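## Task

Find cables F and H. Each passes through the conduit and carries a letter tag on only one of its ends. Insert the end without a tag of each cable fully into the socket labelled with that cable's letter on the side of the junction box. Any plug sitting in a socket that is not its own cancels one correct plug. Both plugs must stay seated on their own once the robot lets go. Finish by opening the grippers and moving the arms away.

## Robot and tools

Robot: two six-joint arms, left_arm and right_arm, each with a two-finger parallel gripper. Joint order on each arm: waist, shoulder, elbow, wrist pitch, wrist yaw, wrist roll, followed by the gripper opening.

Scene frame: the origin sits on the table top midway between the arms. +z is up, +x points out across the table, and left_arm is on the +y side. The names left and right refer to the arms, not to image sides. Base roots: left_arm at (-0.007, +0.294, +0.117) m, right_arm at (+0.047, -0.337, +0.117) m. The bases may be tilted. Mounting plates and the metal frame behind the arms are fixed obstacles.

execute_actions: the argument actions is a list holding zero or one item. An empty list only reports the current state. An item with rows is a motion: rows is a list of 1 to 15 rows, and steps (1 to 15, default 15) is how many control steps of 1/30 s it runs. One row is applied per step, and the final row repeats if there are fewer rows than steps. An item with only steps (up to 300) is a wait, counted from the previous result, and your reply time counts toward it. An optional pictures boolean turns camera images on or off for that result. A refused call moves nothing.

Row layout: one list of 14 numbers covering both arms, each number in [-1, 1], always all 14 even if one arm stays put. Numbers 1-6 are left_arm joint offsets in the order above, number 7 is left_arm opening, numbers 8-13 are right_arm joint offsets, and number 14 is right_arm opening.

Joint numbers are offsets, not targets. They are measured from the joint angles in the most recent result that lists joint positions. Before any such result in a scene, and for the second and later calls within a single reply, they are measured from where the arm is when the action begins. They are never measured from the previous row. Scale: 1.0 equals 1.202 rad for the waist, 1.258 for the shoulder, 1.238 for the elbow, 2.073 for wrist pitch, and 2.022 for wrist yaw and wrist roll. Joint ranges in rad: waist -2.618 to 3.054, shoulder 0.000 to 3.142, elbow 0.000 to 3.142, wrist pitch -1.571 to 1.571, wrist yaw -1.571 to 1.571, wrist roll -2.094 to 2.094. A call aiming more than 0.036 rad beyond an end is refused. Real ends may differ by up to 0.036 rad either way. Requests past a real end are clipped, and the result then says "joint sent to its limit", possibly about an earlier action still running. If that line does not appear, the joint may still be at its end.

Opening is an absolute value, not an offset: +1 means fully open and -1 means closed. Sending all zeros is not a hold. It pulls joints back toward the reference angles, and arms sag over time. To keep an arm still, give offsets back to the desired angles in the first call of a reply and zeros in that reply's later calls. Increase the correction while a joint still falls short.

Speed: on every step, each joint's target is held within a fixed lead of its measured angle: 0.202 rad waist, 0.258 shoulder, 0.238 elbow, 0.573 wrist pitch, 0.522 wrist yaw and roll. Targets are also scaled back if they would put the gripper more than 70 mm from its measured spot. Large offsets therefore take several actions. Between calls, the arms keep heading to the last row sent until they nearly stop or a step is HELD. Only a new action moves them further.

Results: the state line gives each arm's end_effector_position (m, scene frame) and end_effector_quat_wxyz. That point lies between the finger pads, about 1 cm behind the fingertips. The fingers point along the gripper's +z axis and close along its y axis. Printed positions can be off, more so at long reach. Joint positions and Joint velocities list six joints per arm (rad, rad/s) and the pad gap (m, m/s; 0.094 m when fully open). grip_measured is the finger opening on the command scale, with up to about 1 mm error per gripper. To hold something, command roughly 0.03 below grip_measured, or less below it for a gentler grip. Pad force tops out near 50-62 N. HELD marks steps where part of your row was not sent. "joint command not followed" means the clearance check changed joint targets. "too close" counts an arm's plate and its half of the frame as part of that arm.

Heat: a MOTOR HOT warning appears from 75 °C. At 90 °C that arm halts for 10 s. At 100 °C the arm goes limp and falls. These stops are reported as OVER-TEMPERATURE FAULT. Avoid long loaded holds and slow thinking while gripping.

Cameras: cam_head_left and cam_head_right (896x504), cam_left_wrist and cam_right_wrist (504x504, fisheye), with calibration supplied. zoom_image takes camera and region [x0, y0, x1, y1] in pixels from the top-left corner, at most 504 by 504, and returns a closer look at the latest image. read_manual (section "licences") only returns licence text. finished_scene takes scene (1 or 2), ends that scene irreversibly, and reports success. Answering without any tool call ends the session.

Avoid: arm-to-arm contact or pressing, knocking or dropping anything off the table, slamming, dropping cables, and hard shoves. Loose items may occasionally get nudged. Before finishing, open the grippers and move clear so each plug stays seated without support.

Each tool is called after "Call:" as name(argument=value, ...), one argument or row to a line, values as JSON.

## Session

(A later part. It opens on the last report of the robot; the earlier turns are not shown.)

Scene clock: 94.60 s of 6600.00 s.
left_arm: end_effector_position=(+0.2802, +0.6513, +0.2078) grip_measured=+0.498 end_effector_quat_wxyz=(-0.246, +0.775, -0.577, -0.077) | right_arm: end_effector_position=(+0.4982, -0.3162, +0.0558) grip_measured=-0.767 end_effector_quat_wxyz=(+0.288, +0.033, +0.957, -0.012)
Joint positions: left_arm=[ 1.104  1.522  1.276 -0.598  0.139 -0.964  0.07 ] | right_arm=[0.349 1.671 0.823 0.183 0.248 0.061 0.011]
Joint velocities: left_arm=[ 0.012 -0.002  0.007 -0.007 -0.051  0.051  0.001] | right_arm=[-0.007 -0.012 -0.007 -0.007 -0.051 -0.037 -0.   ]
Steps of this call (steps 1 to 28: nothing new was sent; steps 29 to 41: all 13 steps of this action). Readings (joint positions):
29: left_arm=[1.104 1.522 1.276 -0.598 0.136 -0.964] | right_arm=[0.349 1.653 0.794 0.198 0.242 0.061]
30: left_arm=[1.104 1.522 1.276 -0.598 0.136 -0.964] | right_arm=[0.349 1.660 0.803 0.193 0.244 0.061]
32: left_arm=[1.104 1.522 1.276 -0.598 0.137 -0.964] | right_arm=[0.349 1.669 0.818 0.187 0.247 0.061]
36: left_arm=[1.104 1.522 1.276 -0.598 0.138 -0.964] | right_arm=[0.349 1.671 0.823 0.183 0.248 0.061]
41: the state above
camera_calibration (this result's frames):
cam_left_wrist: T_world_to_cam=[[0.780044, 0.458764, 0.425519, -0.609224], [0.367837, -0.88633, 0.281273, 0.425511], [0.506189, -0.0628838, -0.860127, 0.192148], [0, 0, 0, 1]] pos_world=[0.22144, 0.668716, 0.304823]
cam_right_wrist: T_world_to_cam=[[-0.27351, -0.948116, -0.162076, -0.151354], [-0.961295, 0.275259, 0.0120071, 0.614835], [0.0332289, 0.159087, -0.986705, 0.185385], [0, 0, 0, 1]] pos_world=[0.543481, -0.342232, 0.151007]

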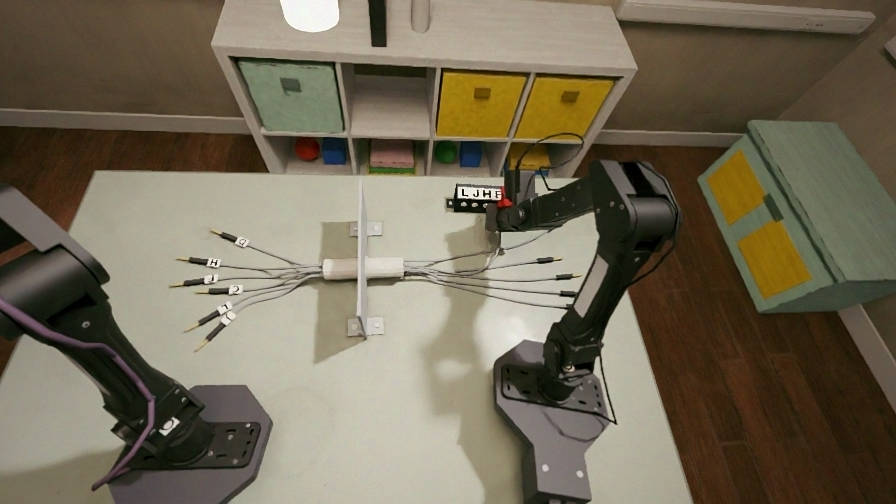

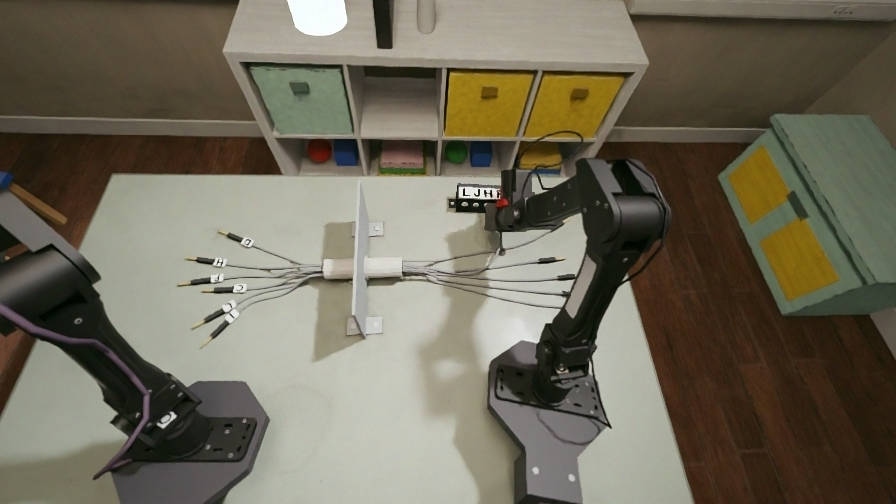

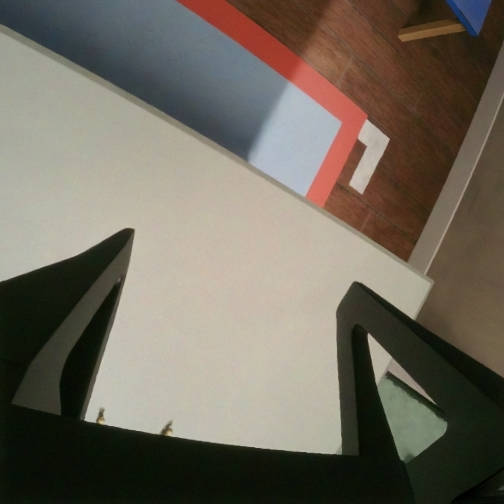

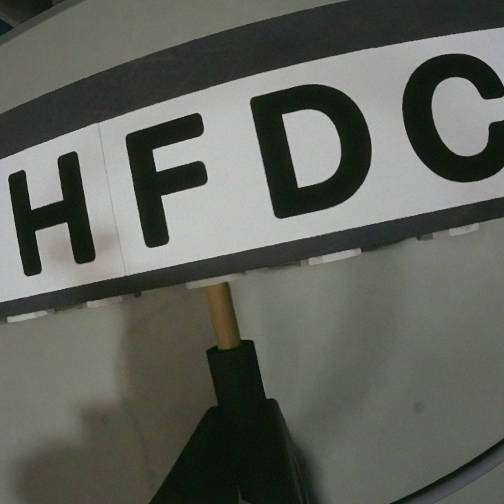

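Going in.

Call:
execute_actions(
  actions=[
    {"rows":[[0,0,0,0,0,0,0.5,0,0.03,0.07,-0.008,-0.003,0,-0.82]],"steps":13},
  ],
)

Scene clock: 95.37 s of 6600.00 s.
left_arm: end_effector_position=(+0.2807, +0.6510, +0.2077) grip_measured=+0.498 end_effector_quat_wxyz=(-0.246, +0.775, -0.578, -0.075) | right_arm: end_effector_position=(+0.5044, -0.3165, +0.0555) grip_measured=-0.767 end_effector_quat_wxyz=(+0.280, +0.032, +0.959, -0.015)
Joint positions: left_arm=[ 1.104  1.522  1.276 -0.598  0.142 -0.964  0.07 ] | right_arm=[0.349 1.69  0.868 0.142 0.254 0.061 0.011]
Joint velocities: left_arm=[ 0.002  0.012  0.002  0.007  0.022 -0.051  0.001] | right_arm=[ 0.012 -0.002 -0.007 -0.007  0.037 -0.007 -0.001]
Steps of this call (steps 1 to 10: the robot went on to your last target; steps 11 to 23: all 13 steps of this action). Readings (joint positions):
11: left_arm=[1.104 1.522 1.276 -0.598 0.139 -0.964] | right_arm=[0.349 1.674 0.830 0.177 0.248 0.061]
12: left_arm=[1.104 1.522 1.276 -0.598 0.139 -0.964] | right_arm=[0.349 1.681 0.845 0.166 0.250 0.061]
14: left_arm=[1.104 1.522 1.276 -0.598 0.140 -0.964] | right_arm=[0.349 1.689 0.862 0.153 0.254 0.061]
18: left_arm=[1.104 1.522 1.276 -0.598 0.141 -0.964] | right_arm=[0.349 1.690 0.867 0.143 0.254 0.061]
23: the state above
camera_calibration (this result's frames):
cam_left_wrist: T_world_to_cam=[[0.779842, 0.458401, 0.426281, -0.609243], [0.365993, -0.886355, 0.283591, 0.425148], [0.507835, -0.0651405, -0.858988, 0.192603], [0, 0, 0, 1]] pos_world=[0.221701, 0.668656, 0.304584]
cam_right_wrist: T_world_to_cam=[[-0.276535, -0.949068, -0.150994, -0.149367], [-0.960845, 0.275916, 0.0254588, 0.620111], [0.0174995, 0.152122, -0.988207, 0.190726], [0, 0, 0, 1]] pos_world=[0.551188, -0.341871, 0.150136]

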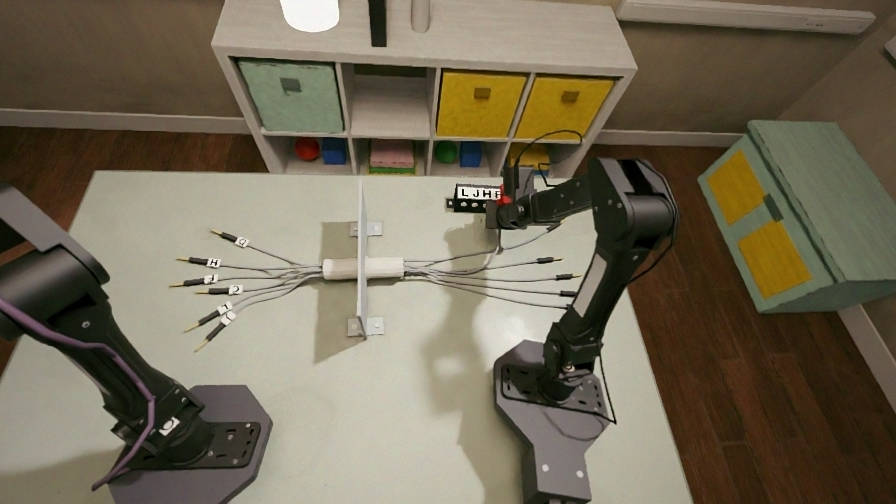

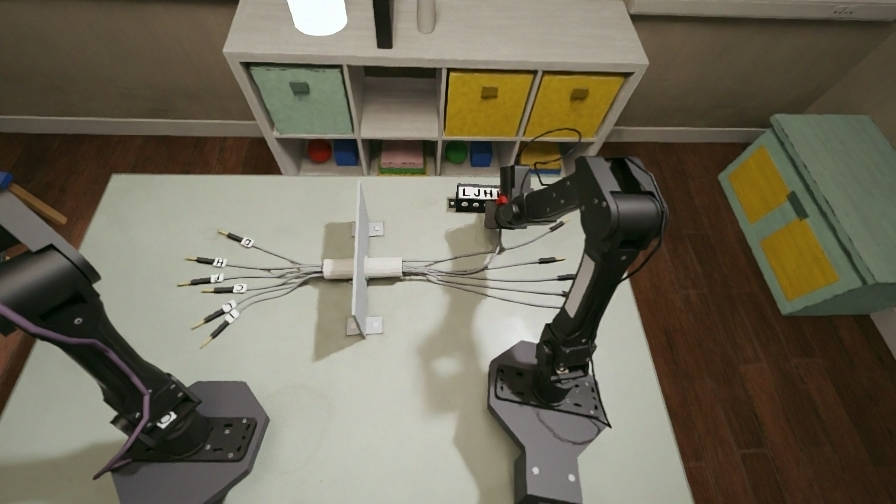

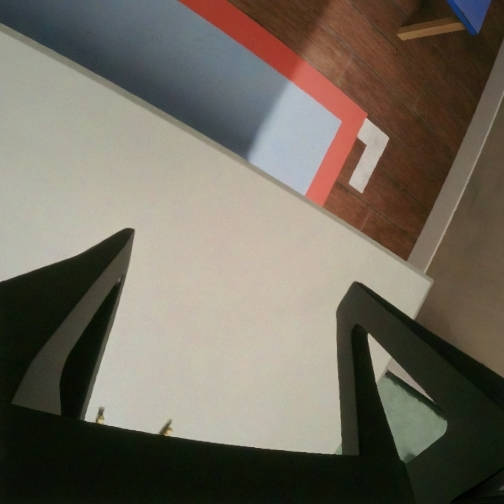

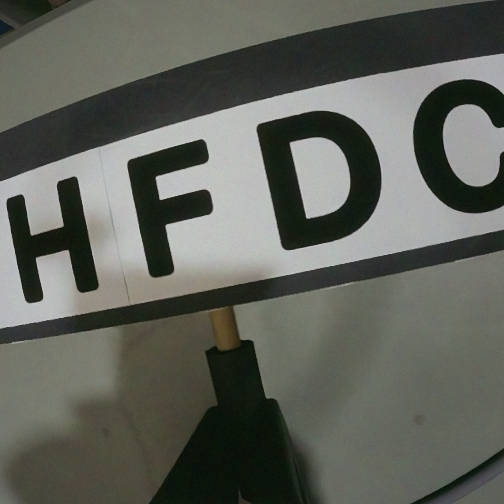

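Call:
execute_actions(
  actions=[
    {"rows":[[0,0,0,0,0,0,0.5,0,0.034,0.07,0,-0.006,0,-0.82]],"steps":13},
  ],
)

Scene clock: 96.27 s of 6600.00 s.
left_arm: end_effector_position=(+0.2811, +0.6507, +0.2076) grip_measured=+0.498 end_effector_quat_wxyz=(-0.246, +0.774, -0.578, -0.074) | right_arm: end_effector_position=(+0.5113, -0.3168, +0.0555) grip_measured=-0.767 end_effector_quat_wxyz=(+0.275, +0.032, +0.961, -0.019)
Joint positions: left_arm=[ 1.104  1.522  1.276 -0.598  0.145 -0.964  0.07 ] | right_arm=[0.349 1.71  0.911 0.107 0.26  0.061 0.011]
Joint velocities: left_arm=[-0.002 -0.007  0.012 -0.051  0.007  0.022 -0.   ] | right_arm=[-0.012  0.007 -0.017 -0.081 -0.007  0.066 -0.   ]
Steps of this call (steps 1 to 14: the robot went on to your last target; steps 15 to 27: all 13 steps of this action). Readings (joint positions):
15: left_arm=[1.104 1.522 1.276 -0.598 0.142 -0.964] | right_arm=[0.349 1.692 0.874 0.136 0.255 0.061]
16: left_arm=[1.104 1.522 1.276 -0.598 0.142 -0.964] | right_arm=[0.349 1.699 0.887 0.127 0.256 0.061]
18: left_arm=[1.104 1.522 1.276 -0.598 0.144 -0.964] | right_arm=[0.349 1.709 0.905 0.116 0.260 0.061]
22: left_arm=[1.104 1.522 1.276 -0.598 0.144 -0.964] | right_arm=[0.349 1.710 0.910 0.108 0.260 0.061]
27: the state above
camera_calibration (this result's frames):
cam_left_wrist: T_world_to_cam=[[0.779637, 0.45804, 0.427043, -0.609263], [0.364144, -0.886373, 0.285906, 0.424783], [0.509475, -0.0673976, -0.857842, 0.193057], [0, 0, 0, 1]] pos_world=[0.221964, 0.668595, 0.304346]
cam_right_wrist: T_world_to_cam=[[-0.279604, -0.949644, -0.141414, -0.146922], [-0.960092, 0.277577, 0.0342695, 0.626446], [0.00670952, 0.145353, -0.989357, 0.19412], [0, 0, 0, 1]] pos_world=[0.559064, -0.341626, 0.149809]

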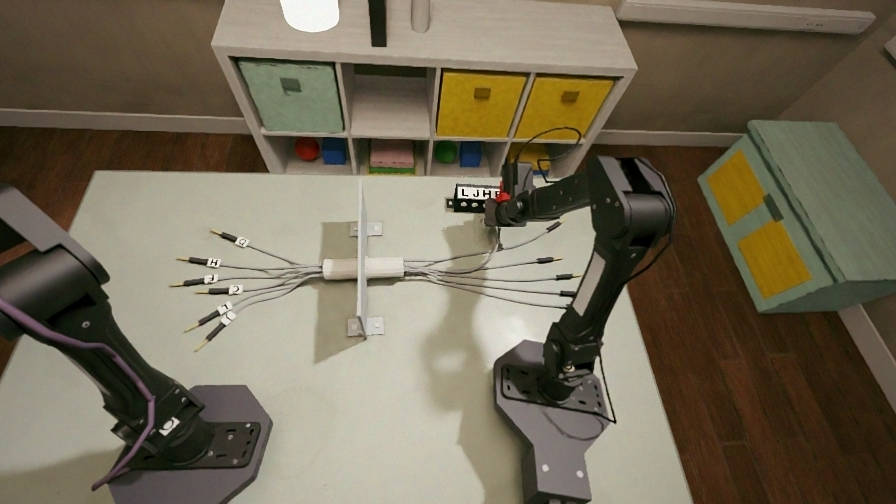

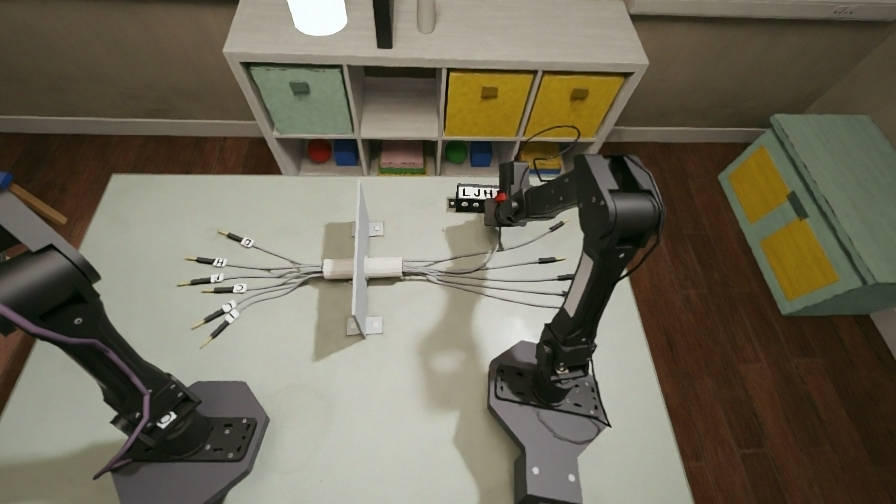

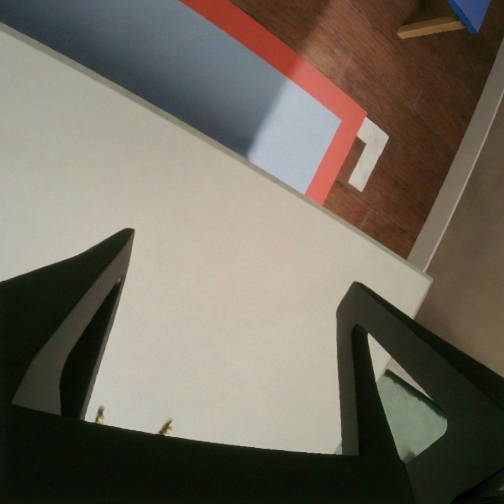

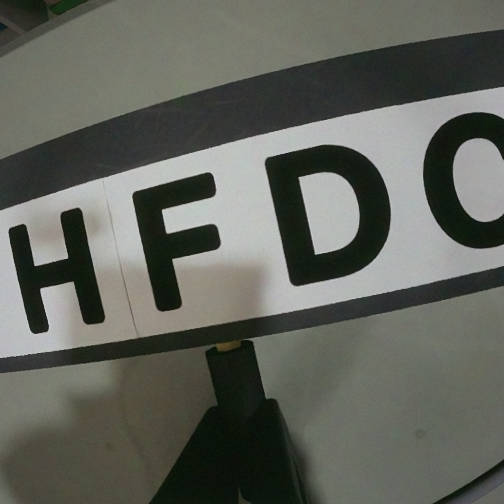

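Call:
execute_actions(
  actions=[
    {"rows":[[0,0,0,0,0,0,0.5,0,0.034,0.07,0.008,-0.008,0,-0.82]],"steps":14},
  ],
)

Scene clock: 97.27 s of 6600.00 s.
left_arm: end_effector_position=(+0.2815, +0.6504, +0.2075) grip_measured=+0.498 end_effector_quat_wxyz=(-0.246, +0.774, -0.578, -0.073) | right_arm: end_effector_position=(+0.5161, -0.3171, +0.0549) grip_measured=-0.767 end_effector_quat_wxyz=(+0.267, +0.031, +0.963, -0.022)
Joint positions: left_arm=[ 1.104  1.522  1.276 -0.598  0.147 -0.964  0.07 ] | right_arm=[0.349 1.727 0.95  0.068 0.266 0.061 0.011]
Joint velocities: left_arm=[-0.017 -0.002  0.007 -0.051  0.051 -0.081  0.001] | right_arm=[-0.012  0.002 -0.012 -0.022 -0.066 -0.051 -0.   ]
Steps of this call (steps 1 to 15: the robot went on to your last target; step 16: nothing new was sent; steps 17 to 30: all 14 steps of this action). Readings (joint positions):
17: left_arm=[1.104 1.522 1.276 -0.598 0.145 -0.964] | right_arm=[0.349 1.712 0.916 0.101 0.261 0.061]
18: left_arm=[1.104 1.522 1.276 -0.598 0.145 -0.964] | right_arm=[0.349 1.718 0.929 0.093 0.263 0.061]
20: left_arm=[1.104 1.522 1.276 -0.598 0.146 -0.964] | right_arm=[0.349 1.727 0.945 0.079 0.266 0.061]
24: left_arm=[1.104 1.522 1.276 -0.598 0.147 -0.964] | right_arm=[0.349 1.727 0.950 0.069 0.266 0.061]
30: the state above
camera_calibration (this result's frames):
cam_left_wrist: T_world_to_cam=[[0.779457, 0.457725, 0.427709, -0.60928], [0.362522, -0.886383, 0.287928, 0.424463], [0.510906, -0.0693727, -0.856833, 0.193454], [0, 0, 0, 1]] pos_world=[0.222193, 0.66854, 0.304138]
cam_right_wrist: T_world_to_cam=[[-0.281948, -0.950559, -0.130168, -0.145684], [-0.959379, 0.277934, 0.0484126, 0.630118], [-0.00984084, 0.13853, -0.990309, 0.200011], [0, 0, 0, 1]] pos_world=[0.565415, -0.34132, 0.148604]

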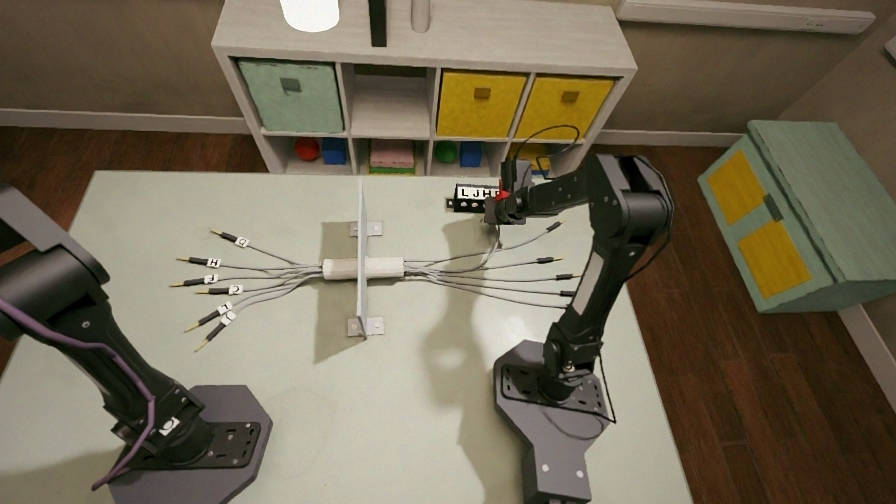

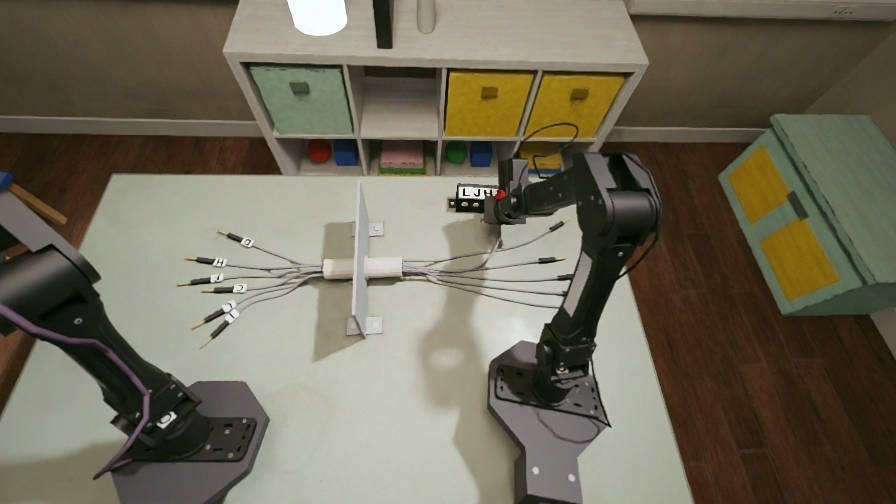

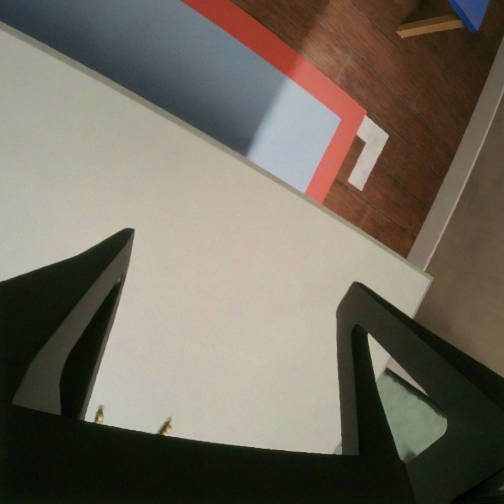

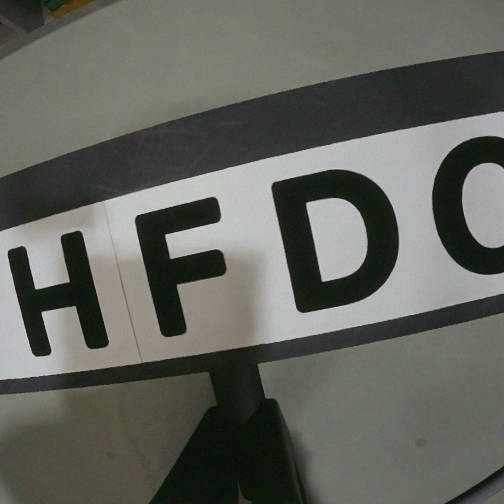

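Call:
execute_actions(
  actions=[
    {"rows":[[0,0,0,0,0,0,0.5,0,0.03,0.065,0.03,-0.01,0,-0.82]],"steps":14},
  ],
)

Scene clock: 98.23 s of 6600.00 s.
left_arm: end_effector_position=(+0.2819, +0.6501, +0.2075) grip_measured=+0.498 end_effector_quat_wxyz=(-0.246, +0.774, -0.579, -0.071) | right_arm: end_effector_position=(+0.5166, -0.3172, +0.0550) grip_measured=-0.767 end_effector_quat_wxyz=(+0.257, +0.029, +0.966, -0.024)
Joint positions: left_arm=[ 1.104  1.522  1.276 -0.598  0.15  -0.964  0.07 ] | right_arm=[0.349 1.732 0.976 0.026 0.267 0.063 0.011]
Joint velocities: left_arm=[ 0.007 -0.002 -0.022  0.007 -0.051  0.037  0.   ] | right_arm=[ 0.007 -0.007 -0.017  0.051  0.007 -0.051 -0.   ]
Steps of this call (steps 1 to 15: the robot went on to your last target; steps 16 to 29: all 14 steps of this action). Readings (joint positions):
16: left_arm=[1.104 1.522 1.276 -0.598 0.148 -0.964] | right_arm=[0.349 1.729 0.955 0.064 0.266 0.061]
17: left_arm=[1.104 1.522 1.276 -0.598 0.149 -0.964] | right_arm=[0.349 1.731 0.962 0.051 0.267 0.061]
19: left_arm=[1.104 1.522 1.276 -0.598 0.149 -0.964] | right_arm=[0.349 1.732 0.970 0.036 0.267 0.062]
23: left_arm=[1.104 1.522 1.276 -0.598 0.150 -0.964] | right_arm=[0.349 1.732 0.975 0.027 0.267 0.063]
29: the state above
camera_calibration (this result's frames):
cam_left_wrist: T_world_to_cam=[[0.779248, 0.457367, 0.428472, -0.609301], [0.360665, -0.886389, 0.290235, 0.424096], [0.512536, -0.0716303, -0.855673, 0.193906], [0, 0, 0, 1]] pos_world=[0.222456, 0.668478, 0.303901]
cam_right_wrist: T_world_to_cam=[[-0.283362, -0.951189, -0.122249, -0.145514], [-0.958514, 0.27679, 0.0681086, 0.628743], [-0.0309468, 0.136477, -0.99016, 0.210345], [0, 0, 0, 1]] pos_world=[0.567935, -0.341148, 0.147664]

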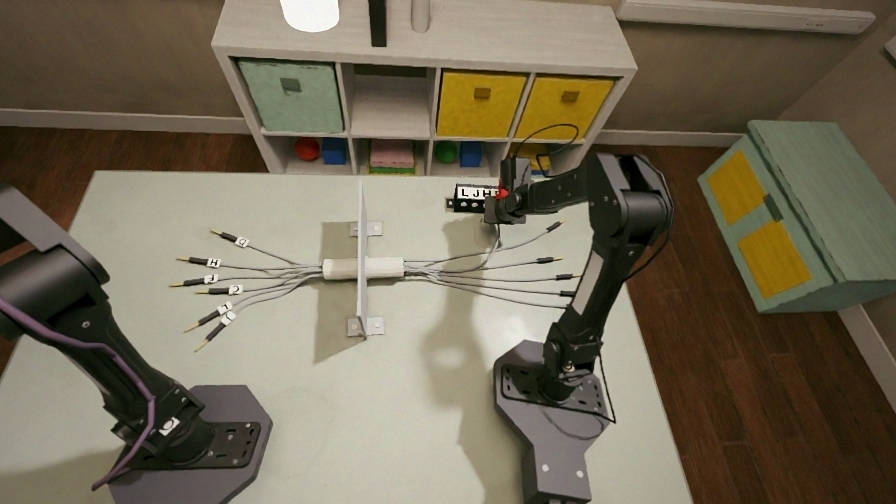

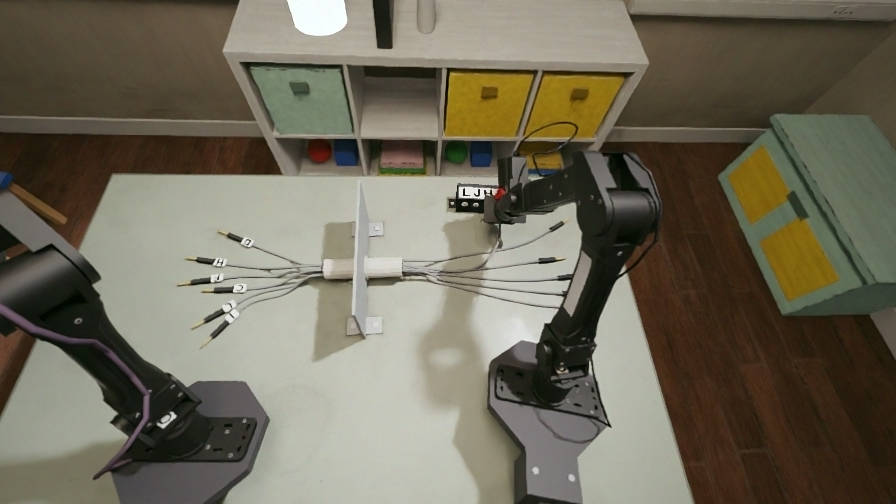

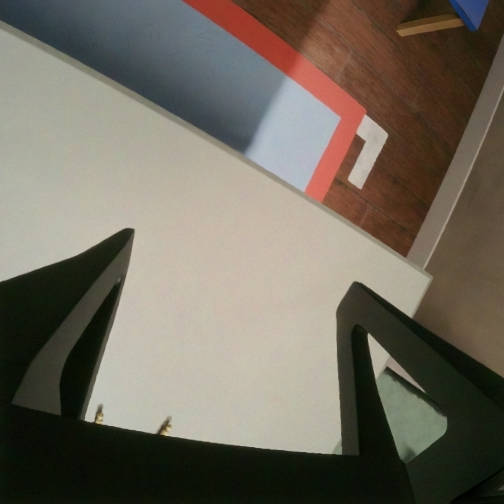

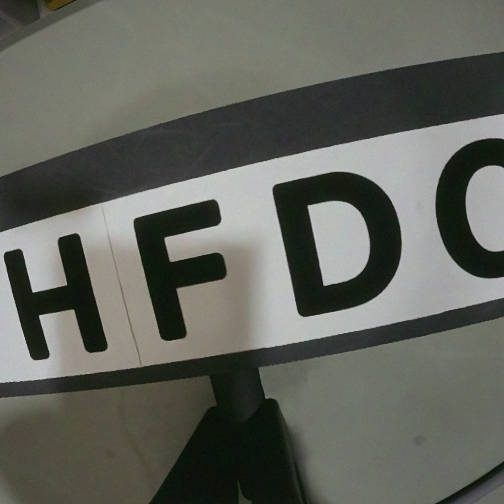

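Call:
execute_actions(
  actions=[
    {"rows":[[0,0,0,0,0,0,0.5,0,0,0,0,0,0,-0.3]],"steps":10},
  ],
  pictures=false,
)

Call:
execute_actions(
  actions=[
    {"rows":[[0,0,0,0,0,0,0.5,0,-0.05,-0.03,0.03,0,0,-0.3],[0,0,0,0,0,0,0.5,0,-0.1,-0.07,0.06,0,0,-0.3],[0,0,0,0,0,0,0.5,0,-0.15,-0.12,0.09,0,0,-0.3],[0,0,0,0,0,0,0.5,0,-0.2,-0.17,0.1,0,0,-0.3]],"steps":15},
  ],
)

Scene clock: 99.37 s of 6600.00 s.
left_arm: end_effector_position=(+0.2823, +0.6498, +0.2074) grip_measured=+0.498 end_effector_quat_wxyz=(-0.246, +0.774, -0.579, -0.070) | right_arm: end_effector_position=(+0.5159, -0.3173, +0.0547) grip_measured=-0.303 end_effector_quat_wxyz=(+0.255, +0.029, +0.966, -0.024)
Joint positions: left_arm=[ 1.104  1.522  1.276 -0.598  0.153 -0.964  0.07 ] | right_arm=[0.349 1.732 0.976 0.023 0.267 0.063 0.033]
Joint velocities: left_arm=[-0.012 -0.012  0.002 -0.037  0.022 -0.007 -0.   ] | right_arm=[-0.007  0.007 -0.002  0.007 -0.022  0.007  0.001]
Steps of this call (steps 1 to 15: the robot went on to your last target; steps 16 to 24: nothing new was sent; steps 25 to 34: all 10 steps of this action). Readings (joint positions):
25: left_arm=[1.104 1.522 1.276 -0.598 0.151 -0.964] | right_arm=[0.349 1.732 0.976 0.022 0.267 0.063]
26: left_arm=[1.104 1.522 1.276 -0.598 0.152 -0.964] | right_arm=[0.349 1.732 0.976 0.023 0.267 0.063]
28: left_arm=[1.104 1.522 1.276 -0.598 0.152 -0.964] | right_arm=[0.349 1.732 0.976 0.023 0.267 0.063]
32: left_arm=[1.104 1.522 1.276 -0.598 0.153 -0.964] | right_arm=[0.349 1.732 0.976 0.023 0.267 0.063]
34: the state above

Scene clock: 99.87 s of 6600.00 s.
left_arm: end_effector_position=(+0.2827, +0.6495, +0.2073) grip_measured=+0.498 end_effector_quat_wxyz=(-0.246, +0.774, -0.579, -0.068) | right_arm: end_effector_position=(+0.5096, -0.3281, +0.1145) grip_measured=-0.303 end_effector_quat_wxyz=(+0.358, +0.053, +0.932, -0.012)
Joint positions: left_arm=[ 1.104  1.522  1.276 -0.598  0.156 -0.964  0.07 ] | right_arm=[0.349 1.496 0.779 0.206 0.266 0.063 0.033]
Joint velocities: left_arm=[ 0.007 -0.002 -0.007  0.022  0.022 -0.007  0.001] | right_arm=[ 0.007  0.002 -0.012  0.081  0.095 -0.037  0.   ]
Steps of this call (steps 1 to 15: all 15 steps of this action). Readings (joint positions):
1: left_arm=[1.104 1.522 1.276 -0.598 0.153 -0.964] | right_arm=[0.349 1.730 0.972 0.029 0.267 0.063]
2: left_arm=[1.104 1.522 1.276 -0.598 0.154 -0.964] | right_arm=[0.349 1.718 0.957 0.048 0.266 0.063]
4: left_arm=[1.104 1.522 1.276 -0.598 0.155 -0.964] | right_arm=[0.349 1.642 0.876 0.105 0.266 0.063]
8: left_arm=[1.104 1.522 1.276 -0.598 0.156 -0.964] | right_arm=[0.349 1.501 0.779 0.156 0.266 0.063]
15: the state above
camera_calibration (this result's frames):
cam_left_wrist: T_world_to_cam=[[0.778852, 0.4567, 0.429901, -0.609341], [0.357169, -0.88638, 0.294551, 0.423404], [0.515578, -0.075864, -0.853478, 0.19475], [0, 0, 0, 1]] pos_world=[0.22295, 0.668358, 0.303457]
cam_right_wrist: T_world_to_cam=[[-0.282185, -0.936393, -0.208663, -0.136442], [-0.941076, 0.312441, -0.129445, 0.646448], [0.186406, 0.15984, -0.969383, 0.165057], [0, 0, 0, 1]] pos_world=[0.539087, -0.356124, 0.215212]

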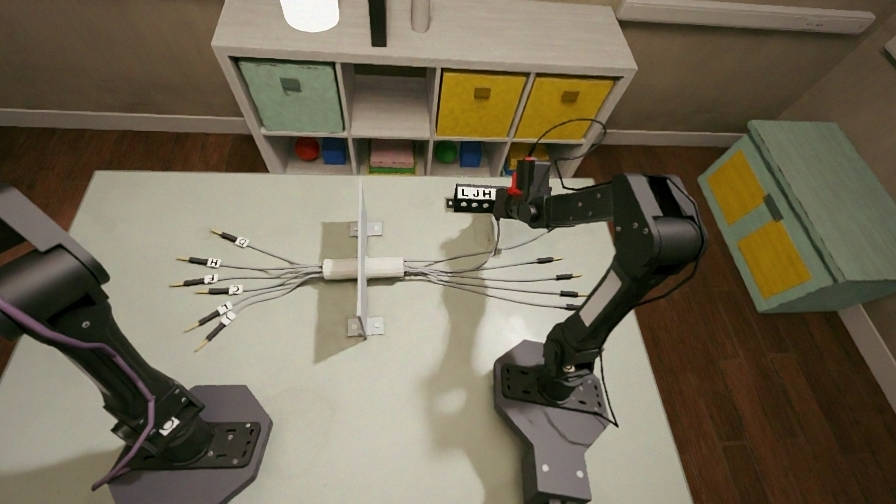

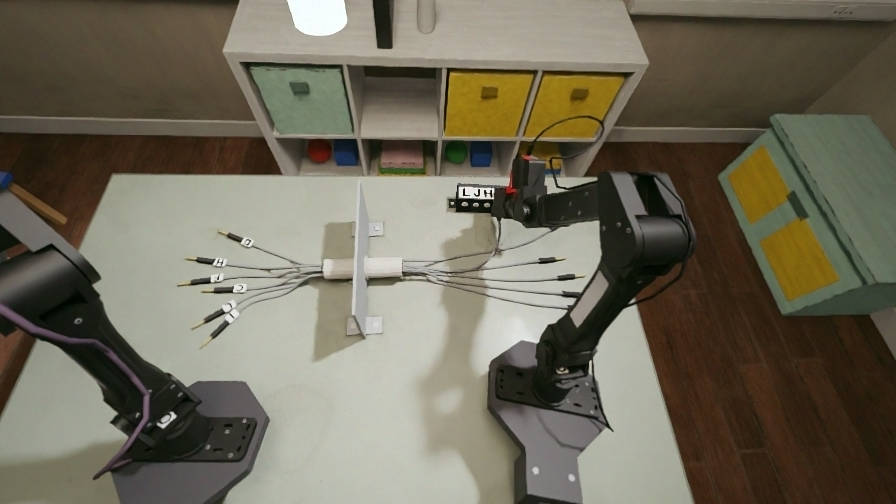

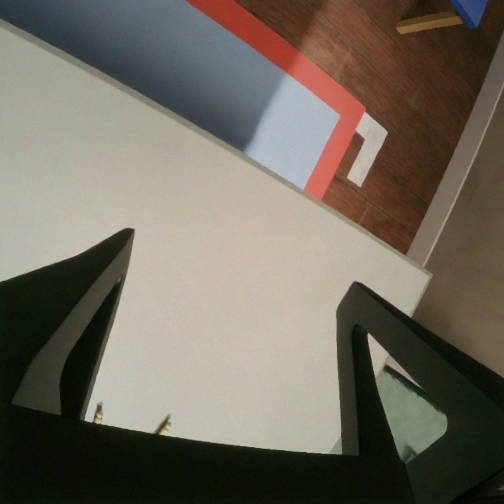

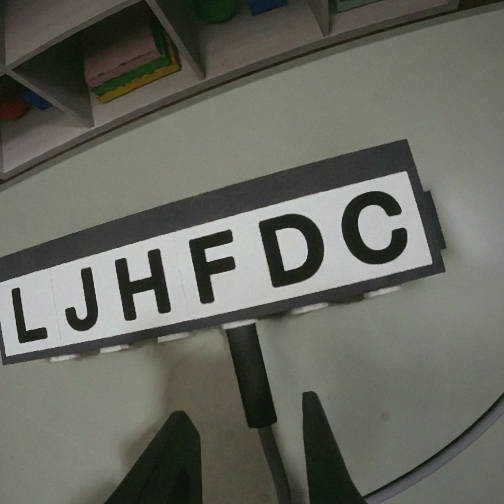

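Call:
execute_actions(
  actions=[
    {"rows":[[0,0,0,0,0,0,0.5,-0.02,0,0.02,-0.07,0.05,0.15,-0.4],[0,0,0,0,0,0,0.5,-0.04,0,0.04,-0.14,0.1,0.3,-0.4],[0,0,0,0,0,0,0.5,-0.06,0,0.06,-0.21,0.15,0.45,-0.4],[0,0,0,0,0,0,0.5,-0.08,0.02,0.08,-0.28,0.2,0.6,-0.4],[0,0,0,0,0,0,0.5,-0.09,0.04,0.1,-0.343,0.235,0.715,-0.4],[0,0,0,0,0,0,0.5,-0.09,0.06,0.1,-0.343,0.235,0.715,-0.4],[0,0,0,0,0,0,0.5,-0.09,0.075,0.1,-0.343,0.235,0.715,-0.4]],"steps":15},
  ],
)

Scene clock: 102.57 s of 6600.00 s.
left_arm: end_effector_position=(+0.2831, +0.6492, +0.2072) grip_measured=+0.498 end_effector_quat_wxyz=(-0.246, +0.774, -0.580, -0.067) | right_arm: end_effector_position=(+0.3869, -0.4395, +0.0668) grip_measured=-0.397 end_effector_quat_wxyz=(+0.197, +0.593, +0.755, -0.196)
Joint positions: left_arm=[ 1.104  1.522  1.276 -0.598  0.159 -0.964  0.07 ] | right_arm=[ 0.24   1.591  0.876 -0.452  0.694  1.315  0.028]
Joint velocities: left_arm=[-0.002 -0.002  0.012 -0.037  0.066  0.007 -0.001] | right_arm=[-0.007  0.002  0.017 -0.315  0.168  1.253 -0.   ]
Steps of this call (steps 1 to 15: the robot went on to your last target; steps 16 to 66: nothing new was sent; steps 67 to 81: all 15 steps of this action). Readings (joint positions):
67: left_arm=[1.104 1.522 1.276 -0.598 0.157 -0.964] | right_arm=[0.349 1.496 0.780 0.199 0.276 0.103]
68: left_arm=[1.104 1.522 1.276 -0.598 0.157 -0.964] | right_arm=[0.346 1.496 0.787 0.161 0.302 0.190]
70: left_arm=[1.104 1.522 1.276 -0.598 0.158 -0.964] | right_arm=[0.320 1.497 0.813 0.019 0.391 0.379]
74: left_arm=[1.104 1.522 1.276 -0.598 0.158 -0.964] | right_arm=[0.248 1.547 0.874 -0.261 0.588 0.753]
81: the state above
camera_calibration (this result's frames):
cam_left_wrist: T_world_to_cam=[[0.778664, 0.456391, 0.430569, -0.60936], [0.355532, -0.886368, 0.296561, 0.42308], [0.51699, -0.07784, -0.852445, 0.195143], [0, 0, 0, 1]] pos_world=[0.223182, 0.668301, 0.303252]
cam_right_wrist: T_world_to_cam=[[-0.995081, -0.00721712, -0.0988034, 0.391572], [-0.00960592, 0.999672, 0.023723, 0.490976], [0.0985998, 0.0245554, -0.994824, 0.13571], [0, 0, 0, 1]] pos_world=[0.380981, -0.491321, 0.162049]

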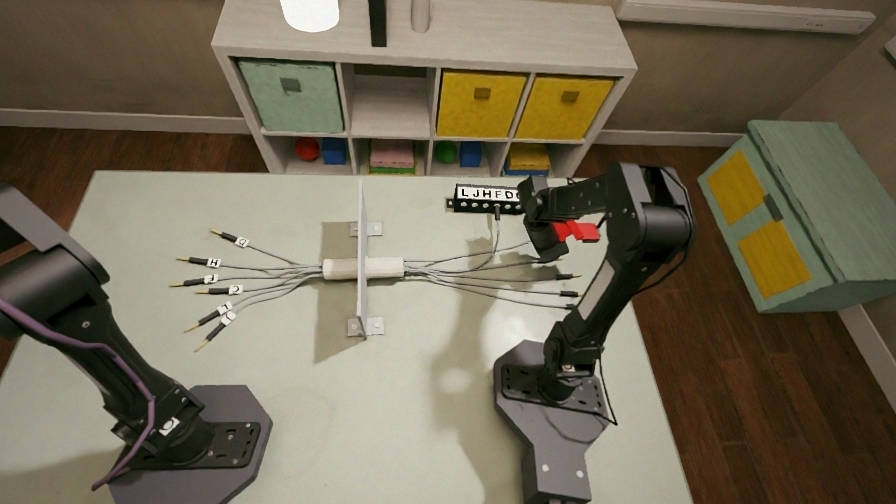

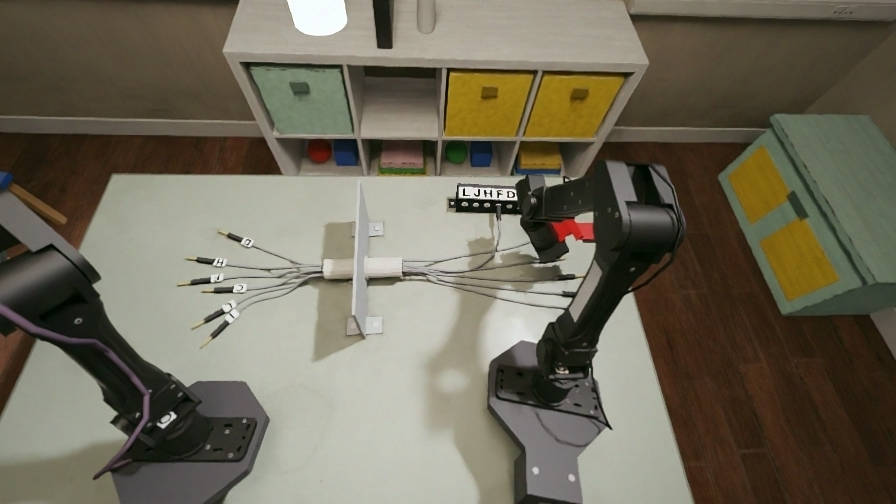

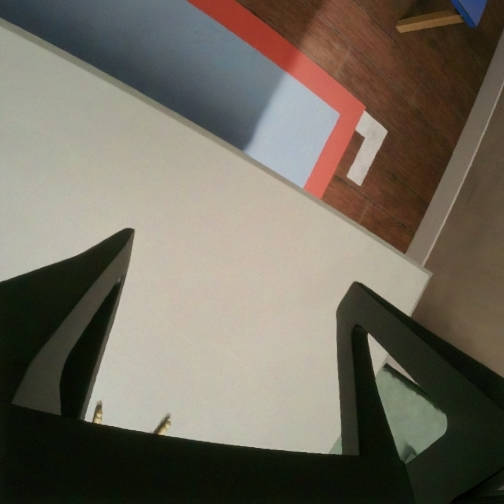

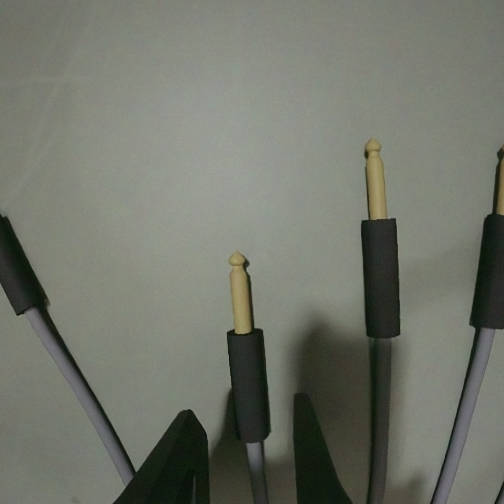

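Call:
execute_actions(
  actions=[
    {"rows":[[0,0,0,0,0,0,0.5,0,0.03,0,-0.03,0.025,0.095,-0.4]],"steps":12},
  ],
)

Scene clock: 103.90 s of 6600.00 s.
left_arm: end_effector_position=(+0.2835, +0.6489, +0.2071) grip_measured=+0.498 end_effector_quat_wxyz=(-0.246, +0.774, -0.580, -0.066) | right_arm: end_effector_position=(+0.3735, -0.4428, +0.0613) grip_measured=-0.397 end_effector_quat_wxyz=(+0.199, +0.648, +0.705, -0.210)
Joint positions: left_arm=[ 1.104  1.522  1.276 -0.598  0.162 -0.964  0.07 ] | right_arm=[ 0.24   1.62   0.876 -0.496  0.723  1.5    0.028]
Joint velocities: left_arm=[ 0.022  0.007 -0.012 -0.051  0.022  0.051 -0.001] | right_arm=[-0.017  0.007 -0.002  0.007 -0.037  0.007 -0.001]
Steps of this call (steps 1 to 28: the robot went on to your last target; steps 29 to 40: all 12 steps of this action). Readings (joint positions):
29: left_arm=[1.104 1.522 1.276 -0.598 0.160 -0.964] | right_arm=[0.240 1.593 0.876 -0.487 0.720 1.500]
30: left_arm=[1.104 1.522 1.276 -0.598 0.160 -0.964] | right_arm=[0.240 1.597 0.876 -0.487 0.722 1.500]
32: left_arm=[1.104 1.522 1.276 -0.598 0.161 -0.964] | right_arm=[0.240 1.610 0.876 -0.491 0.722 1.500]
36: left_arm=[1.104 1.522 1.276 -0.598 0.161 -0.964] | right_arm=[0.240 1.620 0.876 -0.496 0.722 1.500]
40: the state above
camera_calibration (this result's frames):
cam_left_wrist: T_world_to_cam=[[0.778448, 0.456039, 0.431332, -0.609383], [0.353657, -0.886348, 0.298854, 0.422708], [0.518599, -0.0800985, -0.851257, 0.195591], [0, 0, 0, 1]] pos_world=[0.223446, 0.668235, 0.303017]
cam_right_wrist: T_world_to_cam=[[-0.982474, 0.135545, -0.127953, 0.437984], [0.136373, 0.990655, 0.0023081, 0.437166], [0.12707, -0.0151817, -0.991778, 0.103222], [0, 0, 0, 1]] pos_world=[0.357574, -0.49088, 0.157405]

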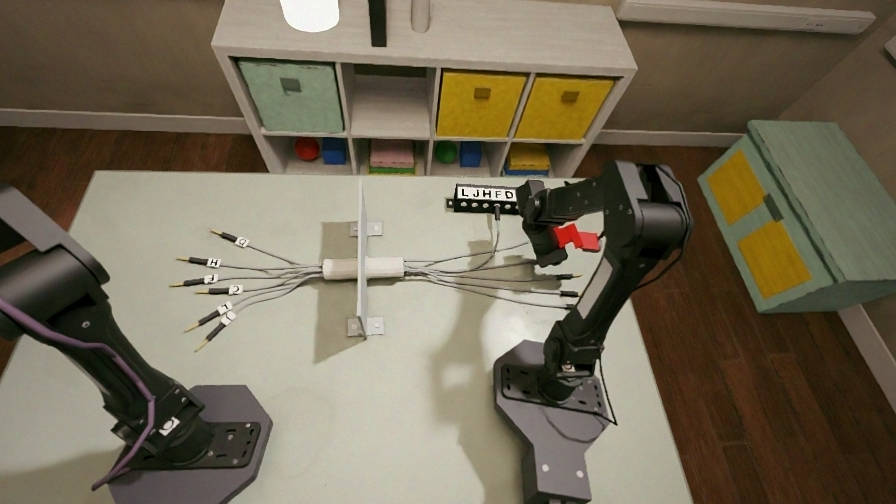

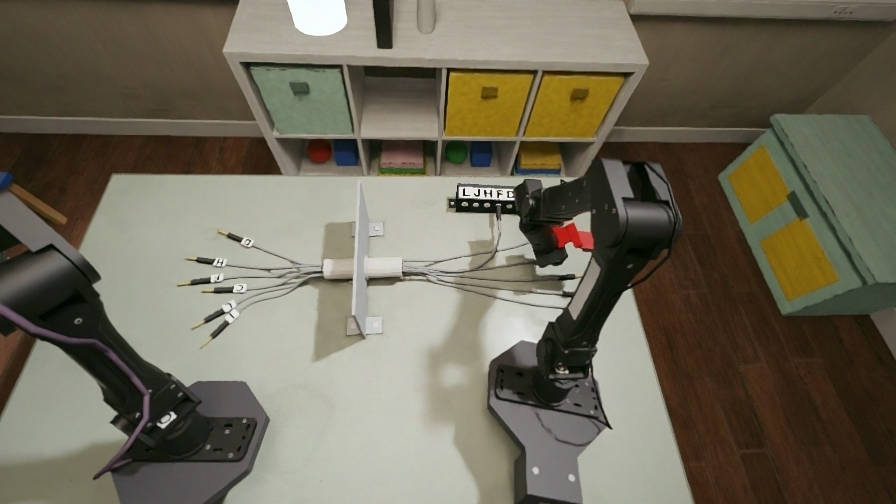

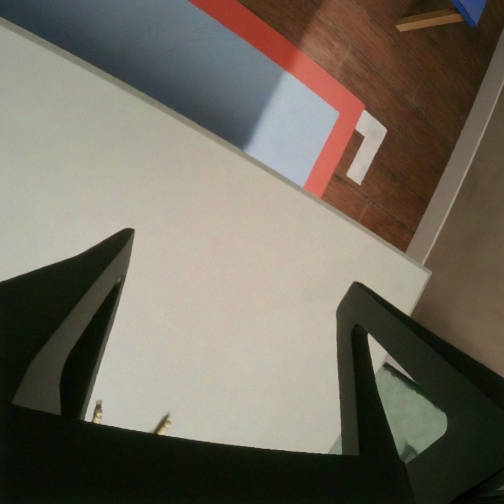

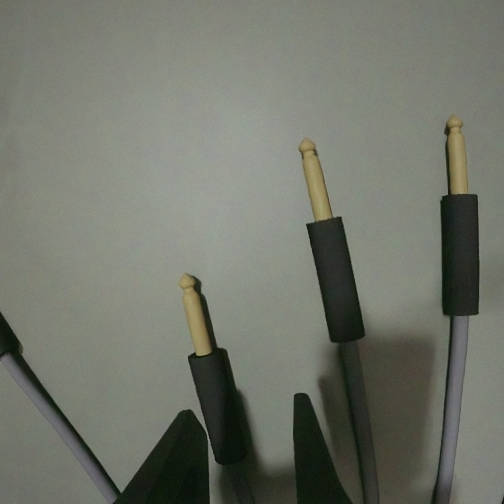

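Call:
execute_actions(
  actions=[
    {"rows":[[0,0,0,0,0,0,0.5,0.018,0.09,0.048,0.05,0,0,-0.4]],"steps":13},
  ],
)

Scene clock: 107.30 s of 6600.00 s.
left_arm: end_effector_position=(+0.2839, +0.6486, +0.2071) grip_measured=+0.498 end_effector_quat_wxyz=(-0.246, +0.774, -0.580, -0.064) | right_arm: end_effector_position=(+0.3879, -0.4351, +0.0349) grip_measured=-0.397 end_effector_quat_wxyz=(+0.199, +0.648, +0.707, -0.202)
Joint positions: left_arm=[ 1.104  1.522  1.276 -0.598  0.165 -0.964  0.07 ] | right_arm=[ 0.247  1.735  0.91  -0.406  0.713  1.5    0.028]
Joint velocities: left_arm=[-0.012 -0.002  0.002  0.022  0.051 -0.066  0.001] | right_arm=[ 0.012 -0.002 -0.017  0.081  0.037 -0.007 -0.001]
Steps of this call (steps 1 to 15: the robot went on to your last target; steps 16 to 89: nothing new was sent; steps 90 to 102: all 13 steps of this action). Readings (joint positions):
90: left_arm=[1.104 1.522 1.276 -0.598 0.162 -0.964] | right_arm=[0.240 1.630 0.880 -0.492 0.723 1.500]
91: left_arm=[1.104 1.522 1.276 -0.598 0.163 -0.964] | right_arm=[0.240 1.653 0.892 -0.477 0.723 1.500]
93: left_arm=[1.104 1.522 1.276 -0.598 0.163 -0.964] | right_arm=[0.243 1.704 0.909 -0.440 0.721 1.500]
97: left_arm=[1.104 1.522 1.276 -0.598 0.164 -0.964] | right_arm=[0.247 1.735 0.910 -0.419 0.713 1.500]
102: the state above
camera_calibration (this result's frames):
cam_left_wrist: T_world_to_cam=[[0.778257, 0.455732, 0.432, -0.609403], [0.352013, -0.886325, 0.300857, 0.422382], [0.520002, -0.0820748, -0.850213, 0.195982], [0, 0, 0, 1]] pos_world=[0.223678, 0.668177, 0.302812]
cam_right_wrist: T_world_to_cam=[[-0.98197, 0.1313, -0.136001, 0.445926], [0.130379, 0.99134, 0.015694, 0.429778], [0.136884, -0.00232064, -0.990584, 0.0770511], [0, 0, 0, 1]] pos_world=[0.371305, -0.484427, 0.130227]

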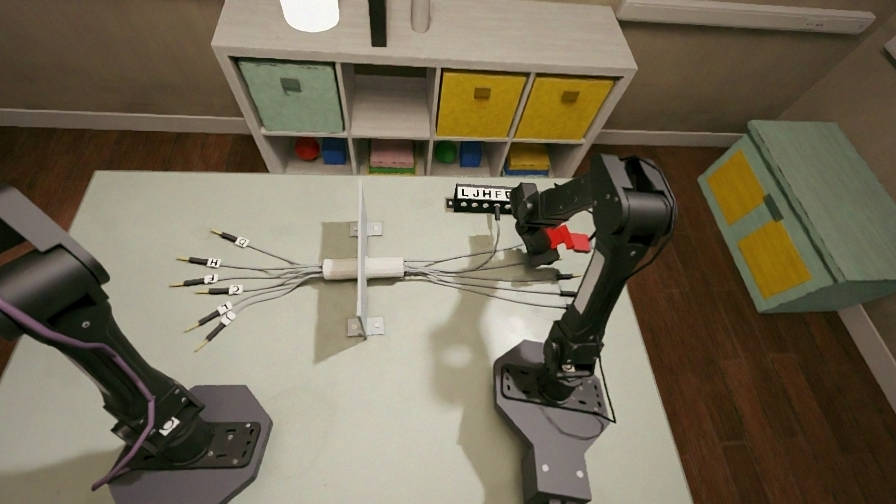

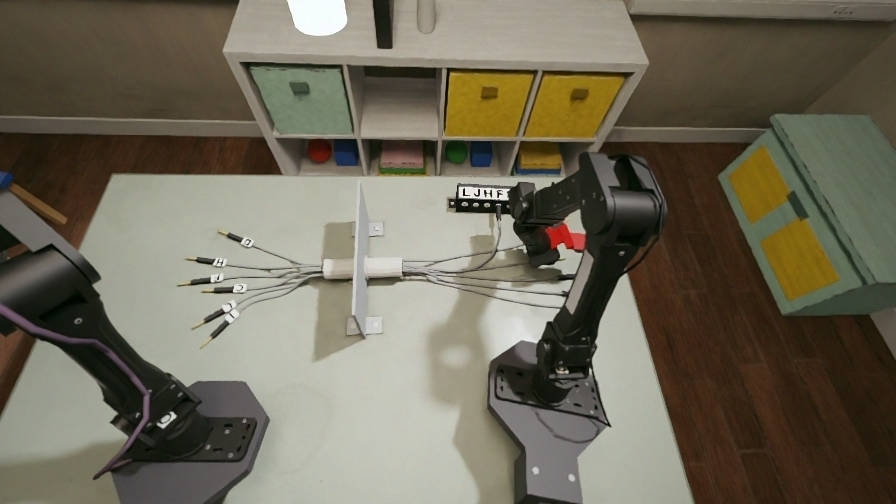

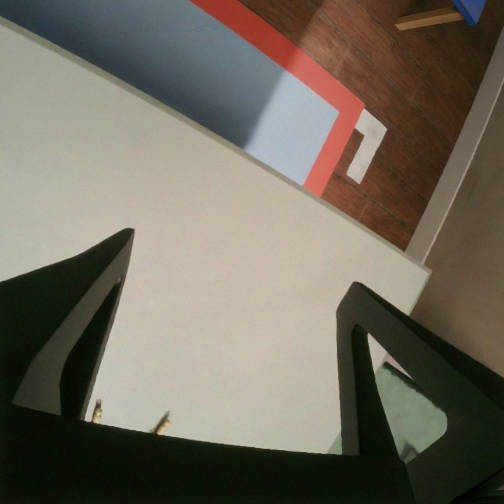

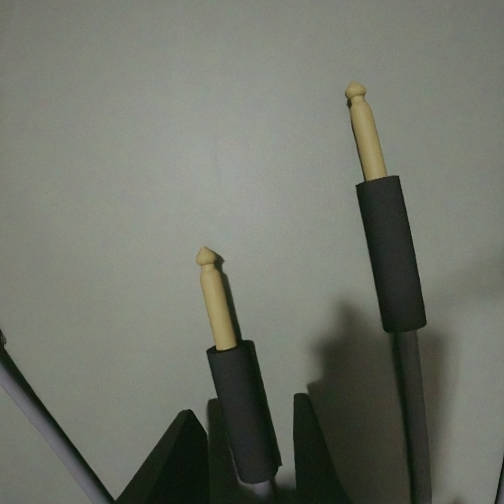

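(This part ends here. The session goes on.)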